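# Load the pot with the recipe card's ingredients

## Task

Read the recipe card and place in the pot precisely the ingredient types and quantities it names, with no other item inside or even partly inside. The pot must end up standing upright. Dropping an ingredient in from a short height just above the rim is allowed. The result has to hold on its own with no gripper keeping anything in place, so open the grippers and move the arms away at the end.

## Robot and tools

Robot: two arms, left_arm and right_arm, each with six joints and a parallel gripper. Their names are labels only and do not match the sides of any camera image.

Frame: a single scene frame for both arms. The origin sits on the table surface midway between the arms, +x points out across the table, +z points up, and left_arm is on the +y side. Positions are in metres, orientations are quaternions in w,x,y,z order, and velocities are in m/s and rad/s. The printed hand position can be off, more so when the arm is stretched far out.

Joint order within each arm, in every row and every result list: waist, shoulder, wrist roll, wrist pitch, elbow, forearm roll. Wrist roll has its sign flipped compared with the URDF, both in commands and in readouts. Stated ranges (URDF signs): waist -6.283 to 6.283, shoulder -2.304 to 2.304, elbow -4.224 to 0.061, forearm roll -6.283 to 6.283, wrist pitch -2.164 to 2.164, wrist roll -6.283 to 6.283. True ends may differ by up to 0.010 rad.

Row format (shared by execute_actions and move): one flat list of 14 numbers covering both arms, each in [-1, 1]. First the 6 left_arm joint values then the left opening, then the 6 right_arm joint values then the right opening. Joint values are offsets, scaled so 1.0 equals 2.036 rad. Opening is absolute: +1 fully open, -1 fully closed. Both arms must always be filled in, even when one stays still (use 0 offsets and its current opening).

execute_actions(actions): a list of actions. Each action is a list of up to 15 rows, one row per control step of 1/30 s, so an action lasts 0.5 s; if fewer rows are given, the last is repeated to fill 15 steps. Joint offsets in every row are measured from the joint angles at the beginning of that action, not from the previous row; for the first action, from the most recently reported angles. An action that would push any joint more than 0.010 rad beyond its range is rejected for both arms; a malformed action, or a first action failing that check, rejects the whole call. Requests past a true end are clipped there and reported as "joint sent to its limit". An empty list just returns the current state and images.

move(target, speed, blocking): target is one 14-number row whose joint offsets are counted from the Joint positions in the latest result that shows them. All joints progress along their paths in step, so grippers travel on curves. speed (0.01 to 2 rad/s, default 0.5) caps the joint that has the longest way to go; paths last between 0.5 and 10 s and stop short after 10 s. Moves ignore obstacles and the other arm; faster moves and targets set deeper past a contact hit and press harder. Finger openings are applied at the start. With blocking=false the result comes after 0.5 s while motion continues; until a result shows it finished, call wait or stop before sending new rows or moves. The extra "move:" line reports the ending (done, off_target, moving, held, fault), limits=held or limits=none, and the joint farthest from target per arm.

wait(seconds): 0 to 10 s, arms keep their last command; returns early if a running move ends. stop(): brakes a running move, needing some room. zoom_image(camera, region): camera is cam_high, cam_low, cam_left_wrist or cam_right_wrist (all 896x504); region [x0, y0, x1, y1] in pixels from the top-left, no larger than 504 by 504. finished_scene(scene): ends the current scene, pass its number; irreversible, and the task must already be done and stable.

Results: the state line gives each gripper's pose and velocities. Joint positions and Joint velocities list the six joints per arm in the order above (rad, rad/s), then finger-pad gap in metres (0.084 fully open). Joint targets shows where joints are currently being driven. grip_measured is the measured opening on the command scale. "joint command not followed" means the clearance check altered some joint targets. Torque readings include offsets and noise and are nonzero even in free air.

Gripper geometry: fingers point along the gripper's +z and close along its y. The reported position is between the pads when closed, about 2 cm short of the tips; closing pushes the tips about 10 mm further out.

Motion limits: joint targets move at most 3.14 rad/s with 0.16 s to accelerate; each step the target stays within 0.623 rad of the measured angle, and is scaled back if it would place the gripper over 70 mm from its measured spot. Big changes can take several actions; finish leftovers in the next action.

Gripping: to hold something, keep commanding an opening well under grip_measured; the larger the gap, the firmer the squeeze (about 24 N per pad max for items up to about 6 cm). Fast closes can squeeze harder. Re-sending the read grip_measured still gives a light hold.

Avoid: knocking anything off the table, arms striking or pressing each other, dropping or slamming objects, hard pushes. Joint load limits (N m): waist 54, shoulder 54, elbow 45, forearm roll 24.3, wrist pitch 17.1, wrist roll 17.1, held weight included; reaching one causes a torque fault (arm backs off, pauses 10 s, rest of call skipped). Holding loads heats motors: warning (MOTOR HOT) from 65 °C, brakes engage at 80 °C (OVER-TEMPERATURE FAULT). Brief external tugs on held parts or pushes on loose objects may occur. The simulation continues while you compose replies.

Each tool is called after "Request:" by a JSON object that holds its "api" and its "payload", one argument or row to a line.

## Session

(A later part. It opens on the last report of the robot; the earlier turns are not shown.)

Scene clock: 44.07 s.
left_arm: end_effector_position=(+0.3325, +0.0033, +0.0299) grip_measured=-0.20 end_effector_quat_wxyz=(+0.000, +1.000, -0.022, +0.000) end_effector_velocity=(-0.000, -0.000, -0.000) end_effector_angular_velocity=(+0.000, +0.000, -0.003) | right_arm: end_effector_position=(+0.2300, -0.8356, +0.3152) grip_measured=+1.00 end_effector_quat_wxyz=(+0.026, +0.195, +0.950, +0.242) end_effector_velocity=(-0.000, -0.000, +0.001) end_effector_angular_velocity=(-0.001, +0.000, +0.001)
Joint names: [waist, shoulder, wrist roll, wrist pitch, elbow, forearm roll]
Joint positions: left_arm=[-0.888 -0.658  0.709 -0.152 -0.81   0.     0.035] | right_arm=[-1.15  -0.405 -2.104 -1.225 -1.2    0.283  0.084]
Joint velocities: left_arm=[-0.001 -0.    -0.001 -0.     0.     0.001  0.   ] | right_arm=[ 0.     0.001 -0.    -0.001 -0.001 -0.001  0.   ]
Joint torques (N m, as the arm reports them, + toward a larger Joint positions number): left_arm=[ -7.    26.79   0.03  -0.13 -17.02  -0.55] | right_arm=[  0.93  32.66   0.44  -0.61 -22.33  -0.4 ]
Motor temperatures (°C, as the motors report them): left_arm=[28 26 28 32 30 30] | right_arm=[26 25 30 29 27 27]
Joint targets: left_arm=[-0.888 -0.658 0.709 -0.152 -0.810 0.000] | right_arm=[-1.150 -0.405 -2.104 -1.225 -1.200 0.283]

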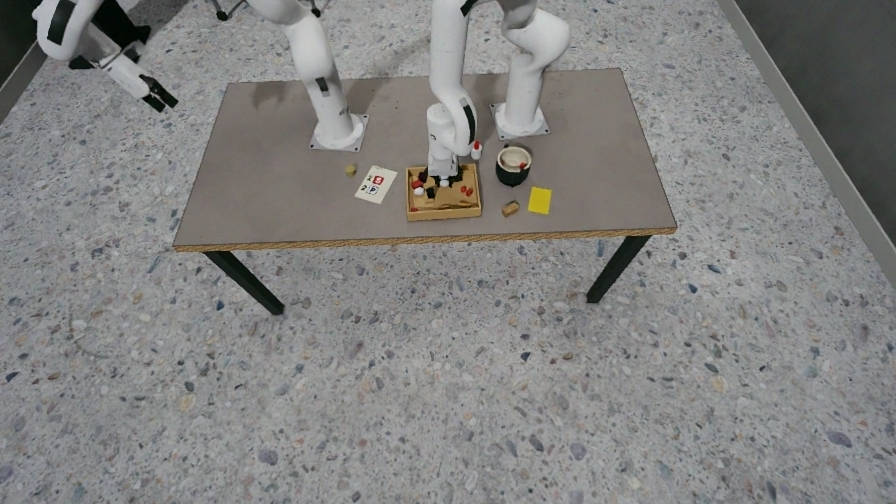

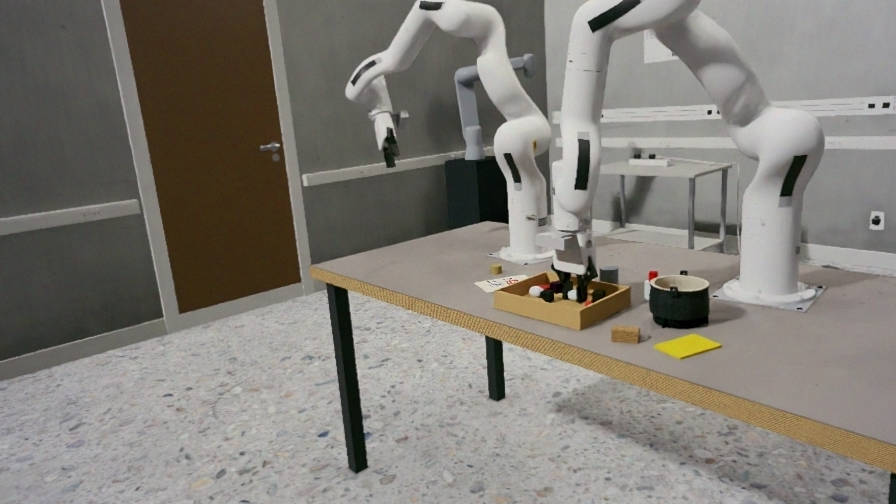

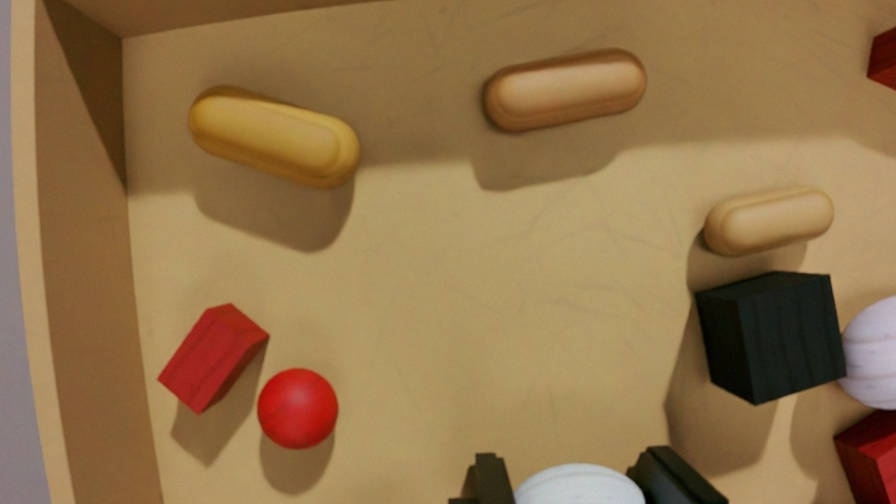

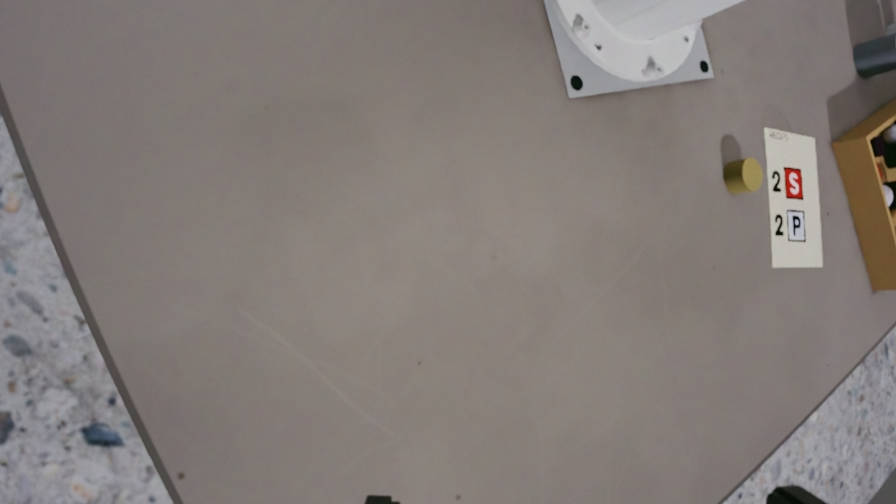

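Request:
{"api": "move", "payload": {
  "target": [0,0.0707,0,-0.0597,0.0113,0,-0.5,0,0,0,0,0,0,1],
  "speed": 0.25
}}

Request:
{"api": "move", "payload": {
  "target": [0.2667,0.2225,-0.035,-0.019,0.204,0,-0.5,0,0,0,0,0,0,1],
  "speed": 0.5
}}

Request:
{"api": "move", "payload": {
  "target": [0,-0.083,0,0.084,0.001,0,-0.5,0,0,0,0,0,0,1],
  "speed": 0.3
}}

Scene clock: 45.83 s.
left_arm: end_effector_position=(+0.3322, +0.0036, +0.0893) grip_measured=-0.20 end_effector_quat_wxyz=(-0.000, +1.000, -0.022, +0.000) end_effector_velocity=(+0.000, -0.000, +0.001) end_effector_angular_velocity=(-0.001, -0.001, -0.001) | right_arm: end_effector_position=(+0.2300, -0.8356, +0.3152) grip_measured=+1.00 end_effector_quat_wxyz=(+0.026, +0.195, +0.950, +0.242) end_effector_velocity=(+0.000, -0.000, +0.000) end_effector_angular_velocity=(-0.001, -0.001, -0.000)
Joint names: [waist, shoulder, wrist roll, wrist pitch, elbow, forearm roll]
Joint positions: left_arm=[-0.888 -0.514  0.709 -0.273 -0.787  0.     0.035] | right_arm=[-1.15  -0.405 -2.104 -1.225 -1.2    0.283  0.084]
Joint velocities: left_arm=[ 0.     0.003 -0.001 -0.001 -0.     0.001 -0.   ] | right_arm=[ 0.     0.     0.    -0.    -0.001  0.001  0.   ]
Joint torques (N m, as the arm reports them, + toward a larger Joint positions number): left_arm=[ -4.07  24.01   0.17  -0.19 -18.99  -1.42] | right_arm=[  0.98  33.08   0.39  -0.61 -22.54  -0.46]
Motor temperatures (°C, as the motors report them): left_arm=[28 26 28 32 30 30] | right_arm=[26 25 30 29 27 27]
Joint targets: left_arm=[-0.888 -0.514 0.709 -0.273 -0.787 0.000] | right_arm=[-1.150 -0.405 -2.104 -1.225 -1.200 0.283]
move: done; limits=none; left_arm: farthest joint: the waist, 0.000 radians from its target (0.000 radians at the start); right_arm: farthest joint: the waist, 0.000 radians from its target (0.000 radians at the start)

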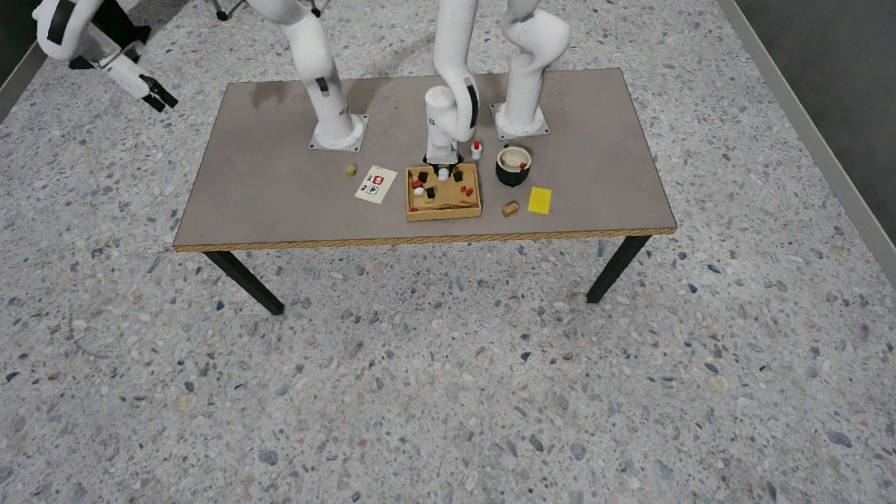

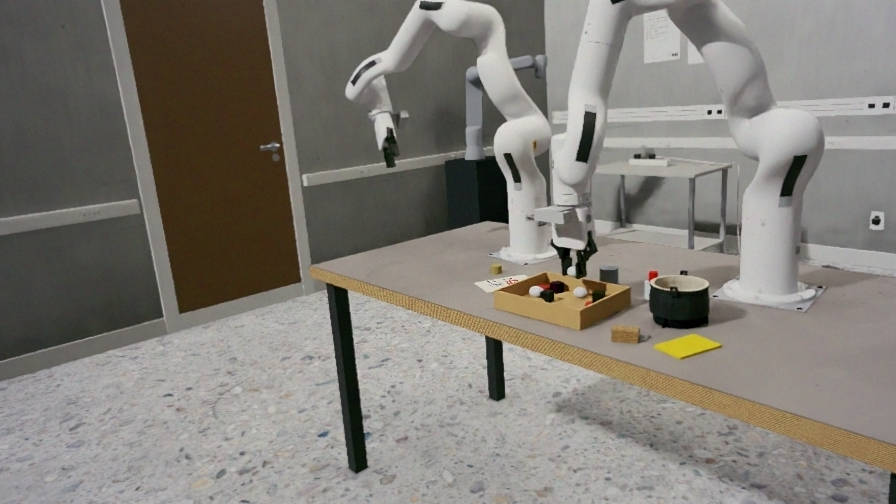

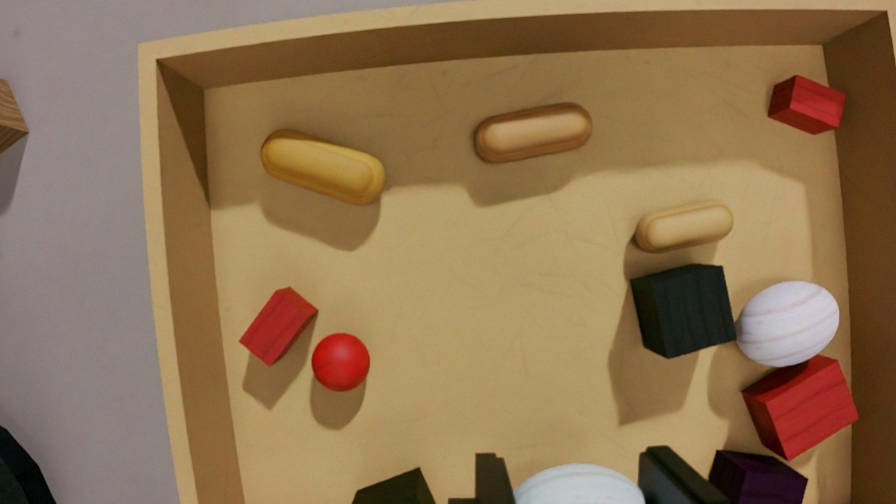

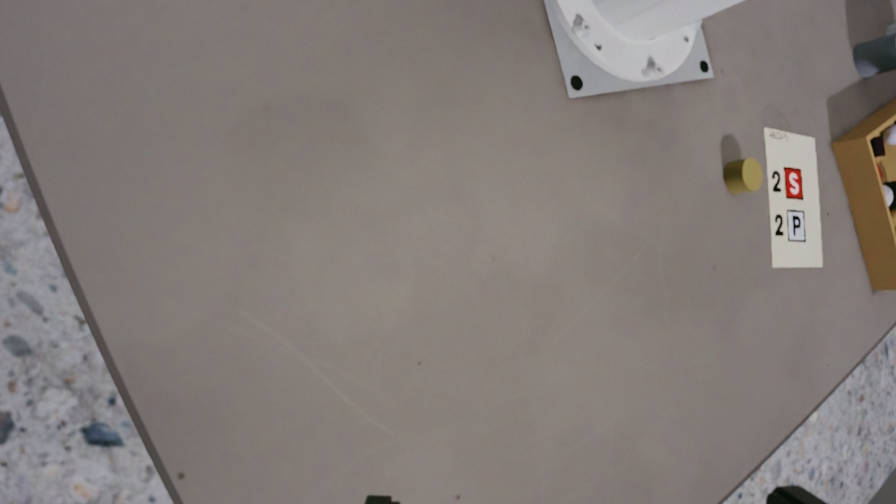

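Scene clock: 47.53 s.
left_arm: end_effector_position=(+0.2935, +0.2502, +0.1491) grip_measured=-0.20 end_effector_quat_wxyz=(-0.000, +0.977, +0.212, -0.000) end_effector_velocity=(-0.001, +0.001, +0.000) end_effector_angular_velocity=(-0.000, -0.000, +0.002) | right_arm: end_effector_position=(+0.2300, -0.8356, +0.3152) grip_measured=+1.00 end_effector_quat_wxyz=(+0.026, +0.195, +0.950, +0.242) end_effector_velocity=(+0.000, +0.000, -0.000) end_effector_angular_velocity=(+0.002, -0.001, -0.001)
Joint names: [waist, shoulder, wrist roll, wrist pitch, elbow, forearm roll]
Joint positions: left_arm=[-0.346 -0.062  0.638 -0.312 -0.372  0.     0.035] | right_arm=[-1.15  -0.405 -2.104 -1.225 -1.2    0.283  0.084]
Joint velocities: left_arm=[ 0.002  0.002 -0.001  0.     0.002 -0.001 -0.   ] | right_arm=[-0.    -0.001  0.001 -0.001  0.     0.002  0.   ]
Joint torques (N m, as the arm reports them, + toward a larger Joint positions number): left_arm=[ -4.75  13.08  -0.07   0.31 -20.03  -0.61] | right_arm=[  0.95  33.68   0.4   -0.63 -22.41  -0.44]
Motor temperatures (°C, as the motors report them): left_arm=[28 26 28 32 30 30] | right_arm=[26 25 30 29 27 27]
Joint targets: left_arm=[-0.346 -0.061 0.638 -0.312 -0.372 0.000] | right_arm=[-1.150 -0.405 -2.104 -1.225 -1.200 0.283]
move: done; limits=none; left_arm: farthest joint: the waist, 0.001 radians from its target (0.543 radians at the start); right_arm: farthest joint: the waist, 0.000 radians from its target (0.000 radians at the start)

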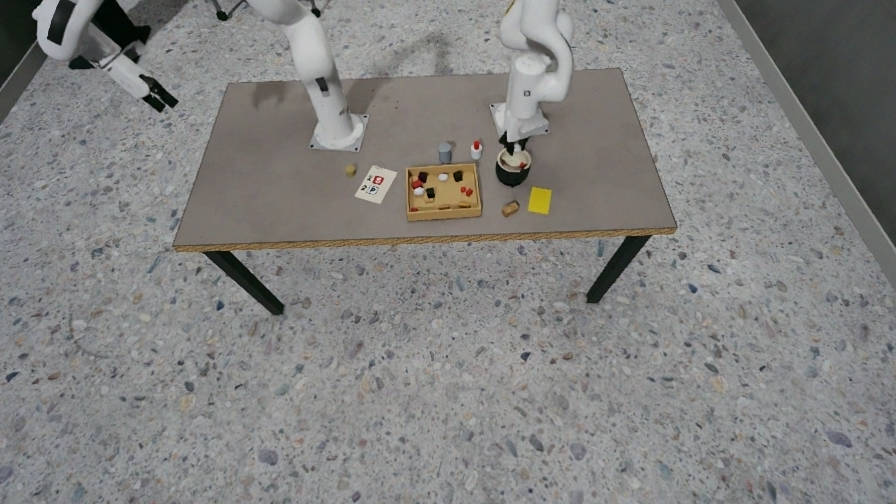

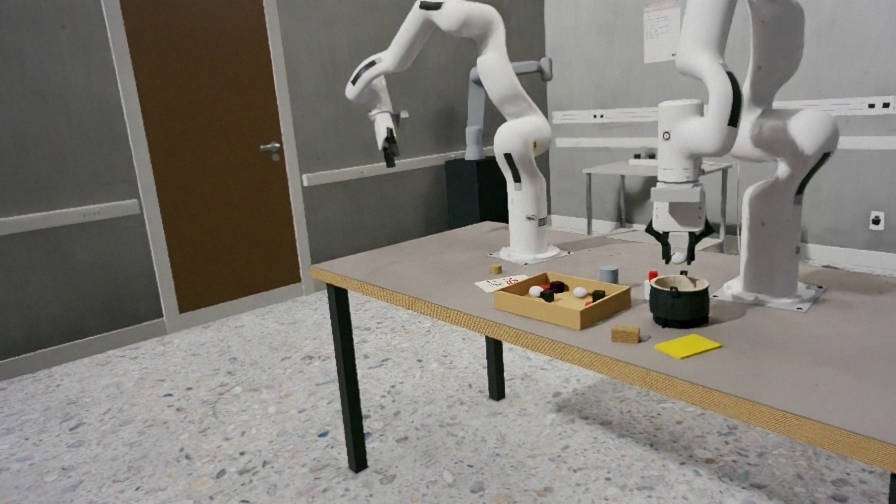

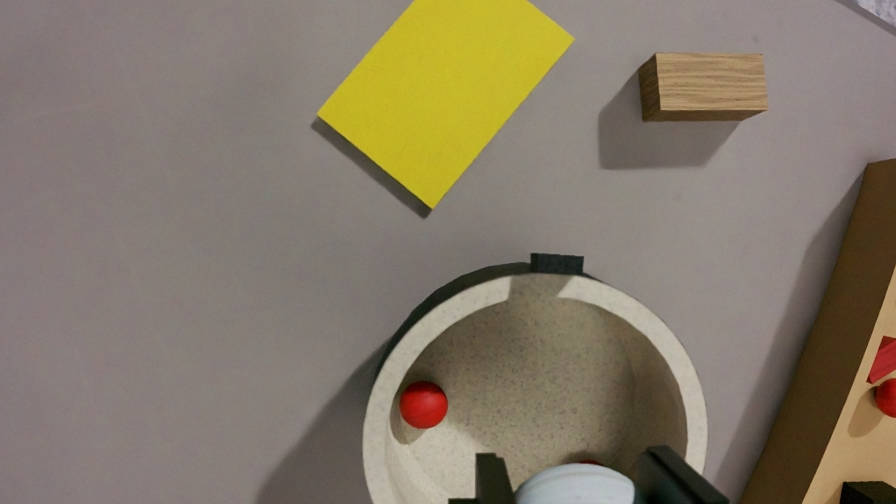

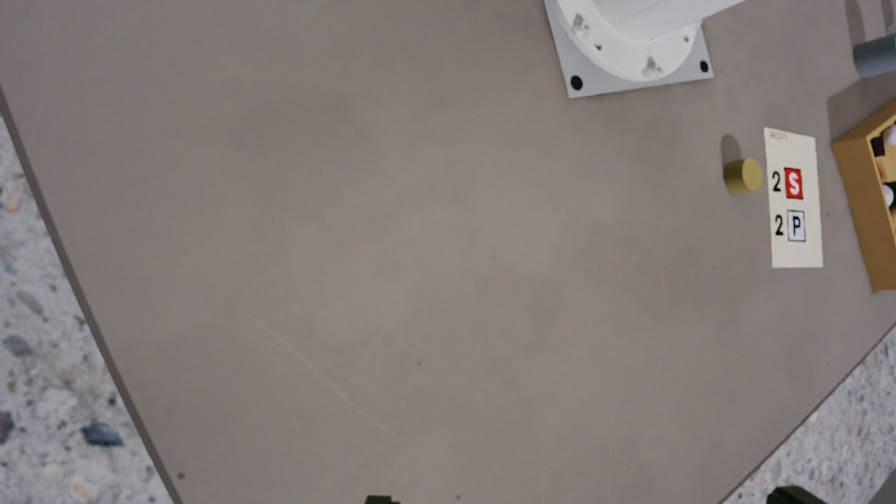

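Scene clock: 48.63 s.
left_arm: end_effector_position=(+0.2934, +0.2502, +0.0984) grip_measured=-0.20 end_effector_quat_wxyz=(-0.000, +0.977, +0.212, -0.000) end_effector_velocity=(-0.001, -0.000, -0.001) end_effector_angular_velocity=(+0.000, +0.001, -0.002) | right_arm: end_effector_position=(+0.2300, -0.8356, +0.3152) grip_measured=+1.00 end_effector_quat_wxyz=(+0.026, +0.195, +0.950, +0.242) end_effector_velocity=(-0.000, +0.001, -0.000) end_effector_angular_velocity=(+0.001, +0.001, -0.001)
Joint names: [waist, shoulder, wrist roll, wrist pitch, elbow, forearm roll]
Joint positions: left_arm=[-0.346 -0.23   0.638 -0.141 -0.37   0.     0.035] | right_arm=[-1.15  -0.405 -2.104 -1.225 -1.2    0.283  0.084]
Joint velocities: left_arm=[-0.002 -0.002 -0.     0.002  0.     0.001 -0.   ] | right_arm=[ 0.     0.001 -0.001  0.     0.002  0.     0.   ]
Joint torques (N m, as the arm reports them, + toward a larger Joint positions number): left_arm=[ -4.35  13.81   0.05  -0.27 -16.33  -1.26] | right_arm=[  0.38  33.9    0.41  -0.53 -22.2   -0.56]
Motor temperatures (°C, as the motors report them): left_arm=[28 26 28 32 30 30] | right_arm=[26 25 30 29 27 27]
Joint targets: left_arm=[-0.346 -0.231 0.638 -0.141 -0.370 0.000] | right_arm=[-1.150 -0.405 -2.104 -1.225 -1.200 0.283]
move: done; limits=none; left_arm: farthest joint: the shoulder, 0.001 radians from its target (0.169 radians at the start); right_arm: farthest joint: the waist, 0.000 radians from its target (0.000 radians at the start)

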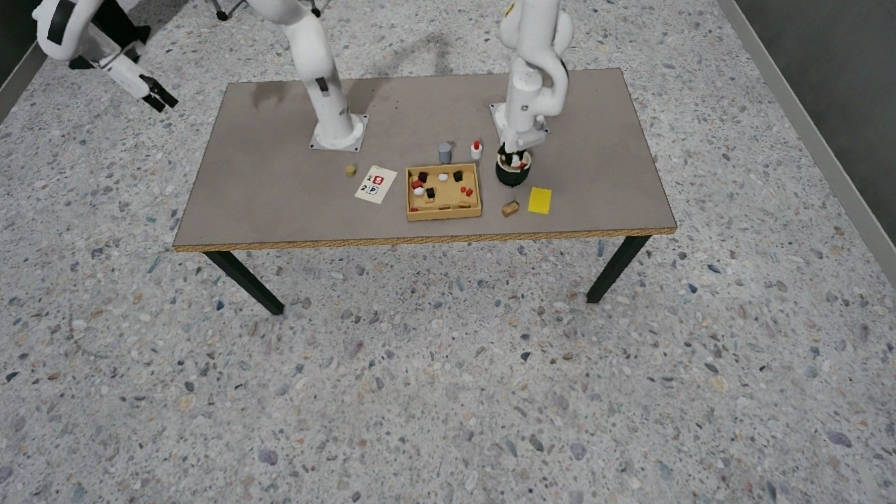

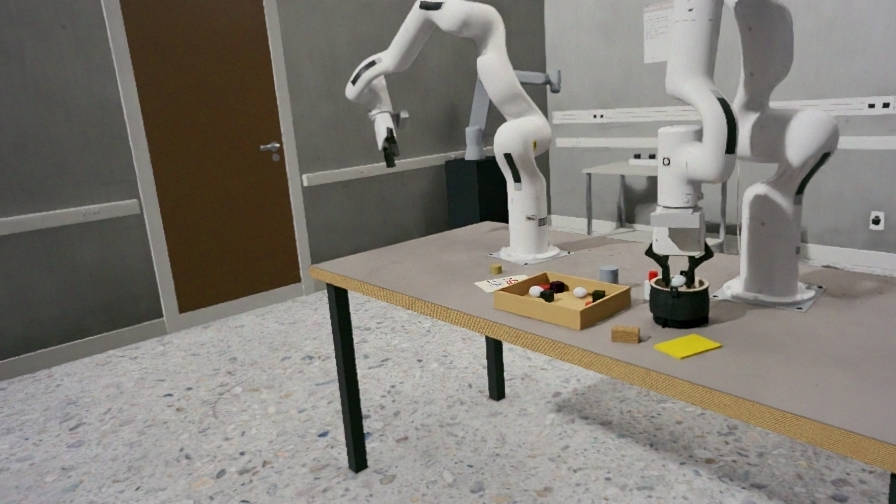

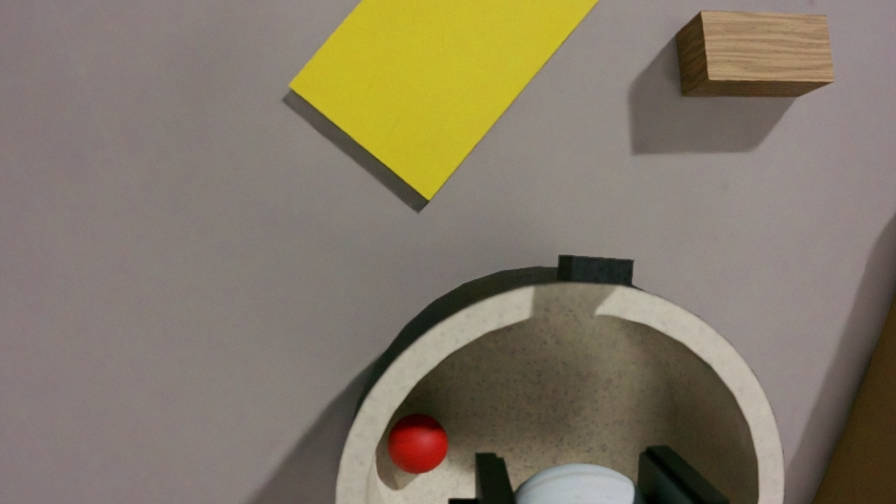

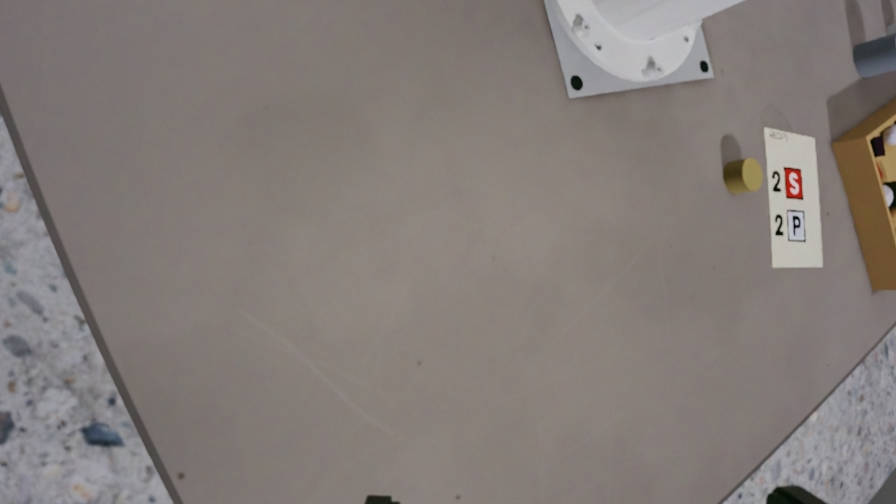

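Request:
{"api": "execute_actions", "payload": {
  "actions": [
    [[0,0,0,0,0,0,-0.3,0,0,0,0,0,0,1],[0,0,0,0,0,0,-0.2,0,0,0,0,0,0,1],[0,0,0,0,0,0,-0.1,0,0,0,0,0,0,1],[0,0,0,0,0,0,0,0,0,0,0,0,0,1]]
  ]
}}

Request:
{"api": "move", "payload": {
  "target": [0,0.083,0,-0.084,-0.001,0,0,0,0,0,0,0,0,1],
  "speed": 0.4
}}

Request:
{"api": "move", "payload": {
  "target": [-0.2921,-0.21,0.1075,0.028,-0.1825,0,0.0,0,0,0,0,0,0,1],
  "speed": 0.6
}}

Scene clock: 51.13 s.
left_arm: end_effector_position=(+0.2934, +0.2502, +0.0984) grip_measured=-0.01 end_effector_quat_wxyz=(-0.000, +0.977, +0.212, -0.000) end_effector_velocity=(+0.000, +0.000, +0.000) end_effector_angular_velocity=(-0.000, +0.000, +0.002) | right_arm: end_effector_position=(+0.2300, -0.8356, +0.3152) grip_measured=+1.00 end_effector_quat_wxyz=(+0.026, +0.195, +0.950, +0.242) end_effector_velocity=(-0.000, -0.000, -0.000) end_effector_angular_velocity=(+0.001, +0.001, +0.001)
Joint names: [waist, shoulder, wrist roll, wrist pitch, elbow, forearm roll]
Joint positions: left_arm=[-0.346 -0.23   0.638 -0.141 -0.37   0.     0.044] | right_arm=[-1.15  -0.405 -2.104 -1.225 -1.2    0.283  0.084]
Joint velocities: left_arm=[ 0.     0.     0.001 -0.    -0.    -0.001  0.   ] | right_arm=[-0.    -0.001 -0.    -0.    -0.    -0.002 -0.   ]
Joint torques (N m, as the arm reports them, + toward a larger Joint positions number): left_arm=[ -2.49  16.62   0.18  -0.11 -16.21  -0.65] | right_arm=[  0.7   33.01   0.36  -0.58 -22.47  -0.49]
Motor temperatures (°C, as the motors report them): left_arm=[28 26 28 32 30 30] | right_arm=[26 25 30 29 27 27]
Joint targets: left_arm=[-0.346 -0.230 0.638 -0.141 -0.370 0.000] | right_arm=[-1.150 -0.405 -2.104 -1.225 -1.200 0.283]

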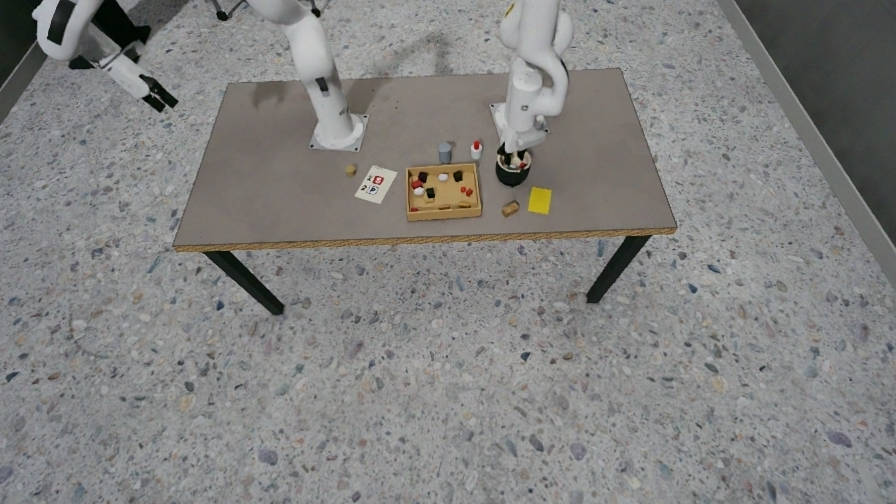

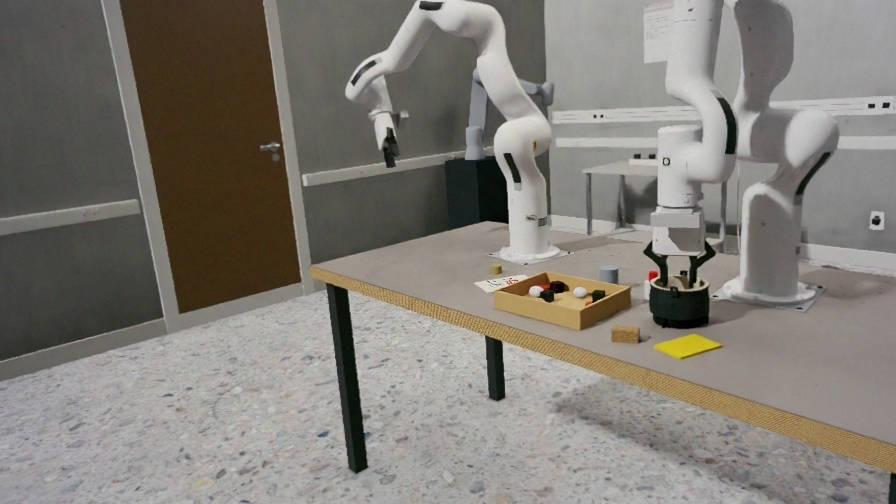

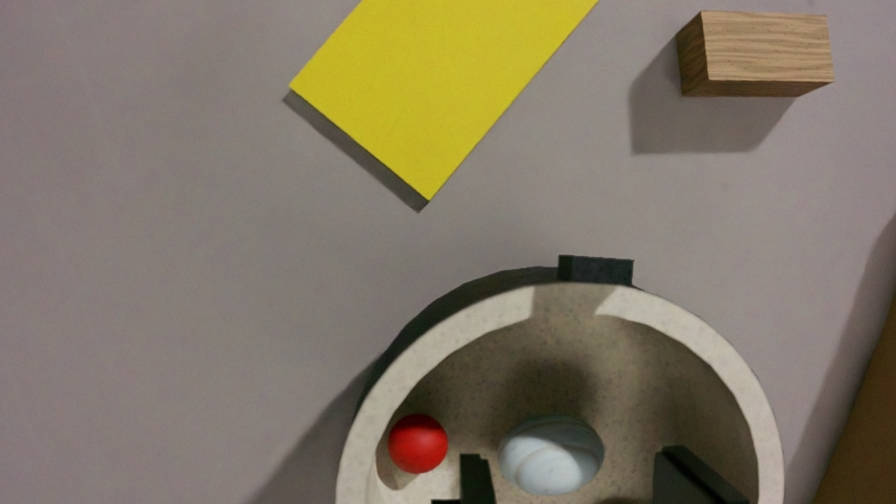

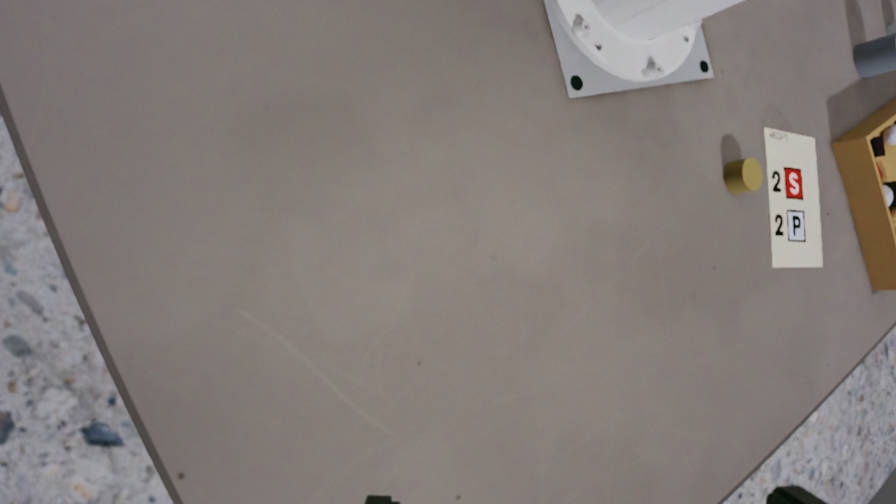

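Scene clock: 52.13 s.
left_arm: end_effector_position=(+0.2934, +0.2502, +0.1490) grip_measured=-0.01 end_effector_quat_wxyz=(-0.000, +0.977, +0.212, -0.000) end_effector_velocity=(+0.000, +0.000, +0.001) end_effector_angular_velocity=(-0.000, -0.002, -0.001) | right_arm: end_effector_position=(+0.2300, -0.8356, +0.3152) grip_measured=+1.00 end_effector_quat_wxyz=(+0.026, +0.195, +0.950, +0.242) end_effector_velocity=(+0.000, -0.000, +0.001) end_effector_angular_velocity=(-0.001, -0.001, -0.001)
Joint names: [waist, shoulder, wrist roll, wrist pitch, elbow, forearm roll]
Joint positions: left_arm=[-0.346 -0.062  0.638 -0.312 -0.372  0.     0.044] | right_arm=[-1.15  -0.405 -2.104 -1.225 -1.2    0.283  0.084]
Joint velocities: left_arm=[ 0.     0.003 -0.    -0.001 -0.     0.001  0.   ] | right_arm=[ 0.     0.001 -0.    -0.    -0.     0.001 -0.   ]
Joint torques (N m, as the arm reports them, + toward a larger Joint positions number): left_arm=[ -5.08  12.66  -0.09   0.16 -20.99  -2.12] | right_arm=[  1.44  33.37   0.41  -0.63 -22.27  -0.6 ]
Motor temperatures (°C, as the motors report them): left_arm=[28 26 28 32 30 30] | right_arm=[26 25 30 29 27 27]
Joint targets: left_arm=[-0.346 -0.061 0.638 -0.312 -0.372 0.000] | right_arm=[-1.150 -0.405 -2.104 -1.225 -1.200 0.283]
move: done; limits=none; left_arm: farthest joint: the shoulder, 0.001 radians from its target (0.169 radians at the start); right_arm: farthest joint: the waist, 0.000 radians from its target (0.000 radians at the start)

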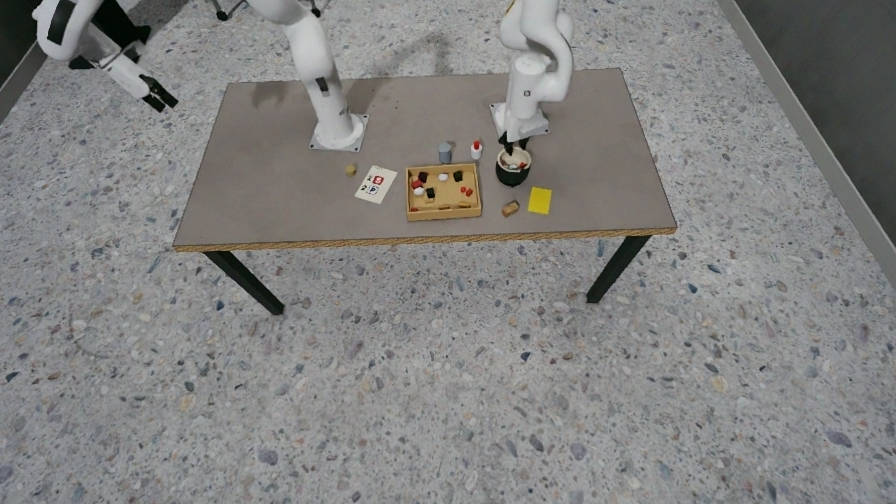

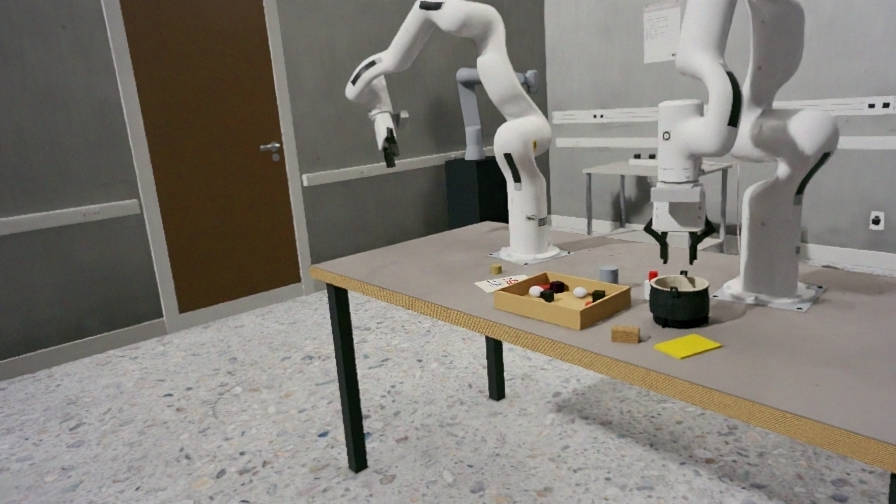

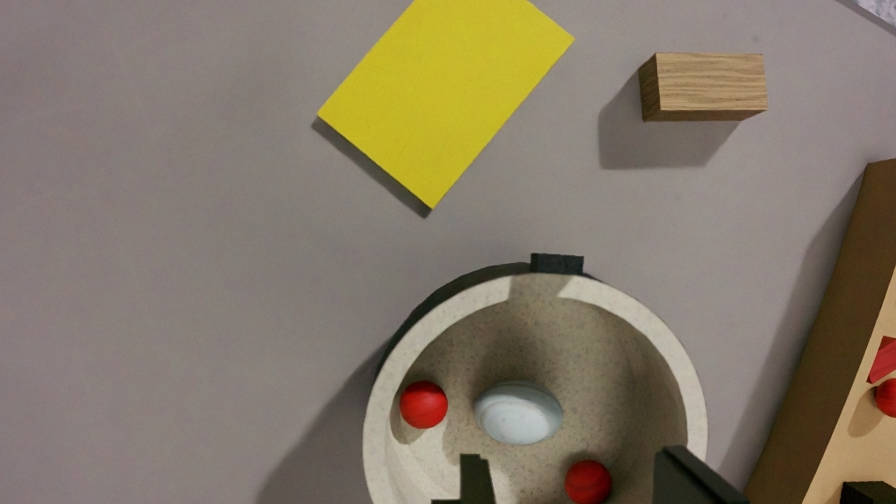

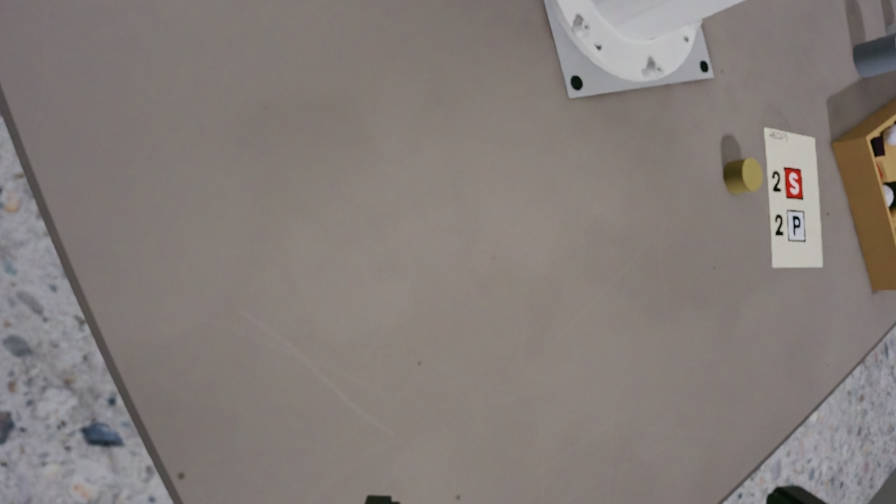

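Scene clock: 53.77 s.
left_arm: end_effector_position=(+0.3051, -0.0018, +0.0894) grip_measured=-0.01 end_effector_quat_wxyz=(-0.000, +1.000, +0.025, +0.000) end_effector_velocity=(-0.000, -0.001, -0.001) end_effector_angular_velocity=(+0.000, +0.000, -0.003) | right_arm: end_effector_position=(+0.2300, -0.8356, +0.3152) grip_measured=+1.00 end_effector_quat_wxyz=(+0.026, +0.195, +0.950, +0.242) end_effector_velocity=(+0.000, -0.000, +0.001) end_effector_angular_velocity=(-0.001, -0.001, -0.000)
Joint names: [waist, shoulder, wrist roll, wrist pitch, elbow, forearm roll]
Joint positions: left_arm=[-0.94  -0.489  0.856 -0.255 -0.744  0.     0.044] | right_arm=[-1.15  -0.405 -2.104 -1.225 -1.2    0.283  0.084]
Joint velocities: left_arm=[-0.002 -0.002  0.     0.    -0.002  0.     0.   ] | right_arm=[ 0.     0.001 -0.    -0.    -0.001  0.001 -0.   ]
Joint torques (N m, as the arm reports them, + toward a larger Joint positions number): left_arm=[ -2.84  26.62   0.08  -0.13 -18.62  -1.28] | right_arm=[  0.74  33.32   0.41  -0.59 -22.38  -0.47]
Motor temperatures (°C, as the motors report them): left_arm=[28 26 28 32 30 30] | right_arm=[26 25 30 29 27 27]
Joint targets: left_arm=[-0.940 -0.489 0.857 -0.255 -0.744 0.000] | right_arm=[-1.150 -0.405 -2.104 -1.225 -1.200 0.283]
move: done; limits=none; left_arm: farthest joint: the waist, 0.001 radians from its target (0.595 radians at the start); right_arm: farthest joint: the waist, 0.000 radians from its target (0.000 radians at the start)

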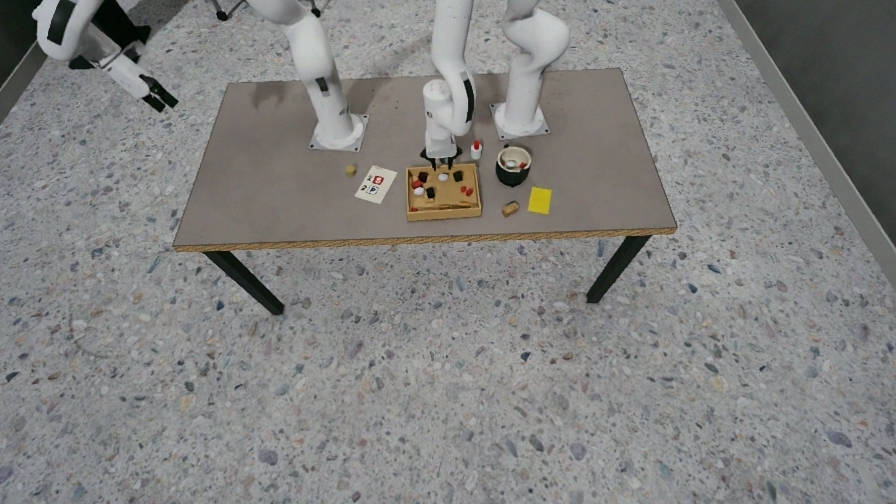

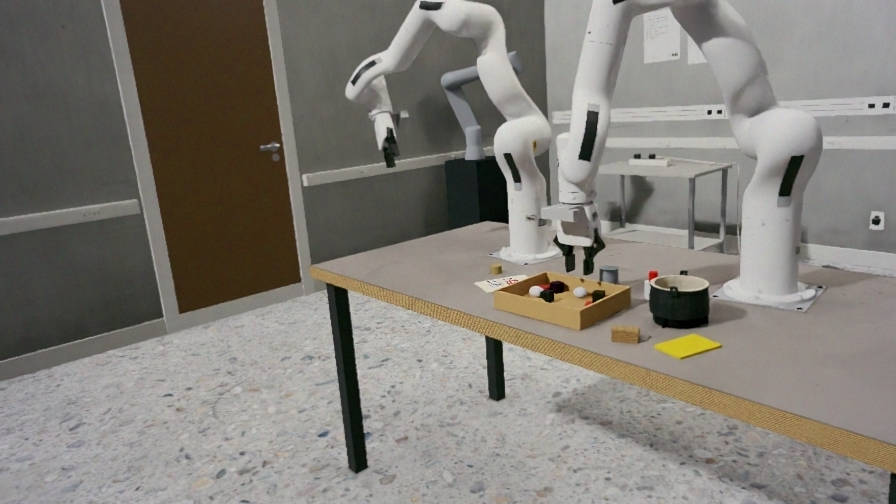

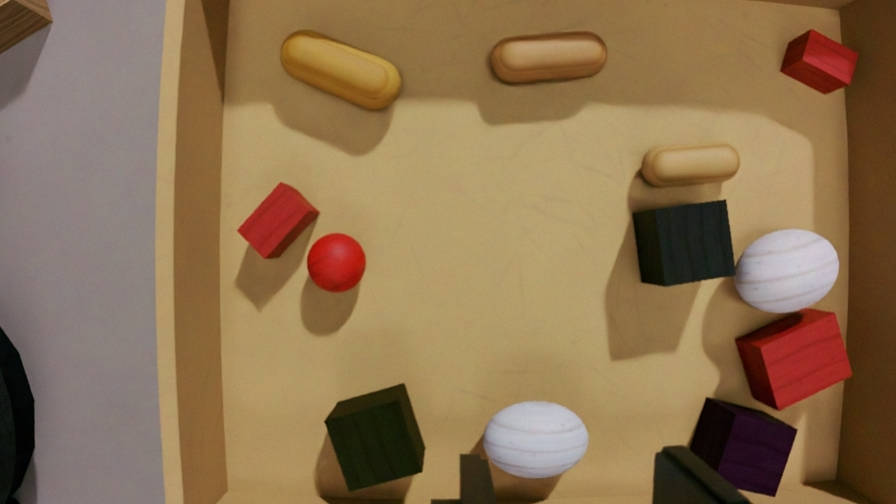

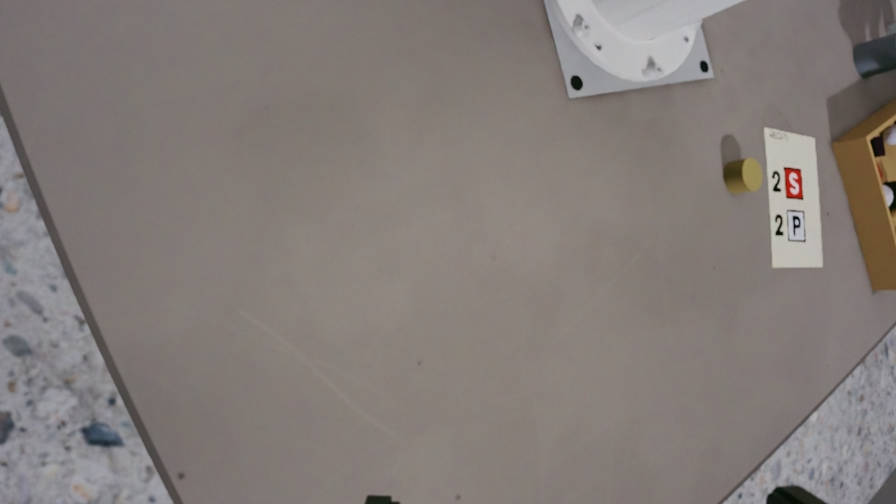

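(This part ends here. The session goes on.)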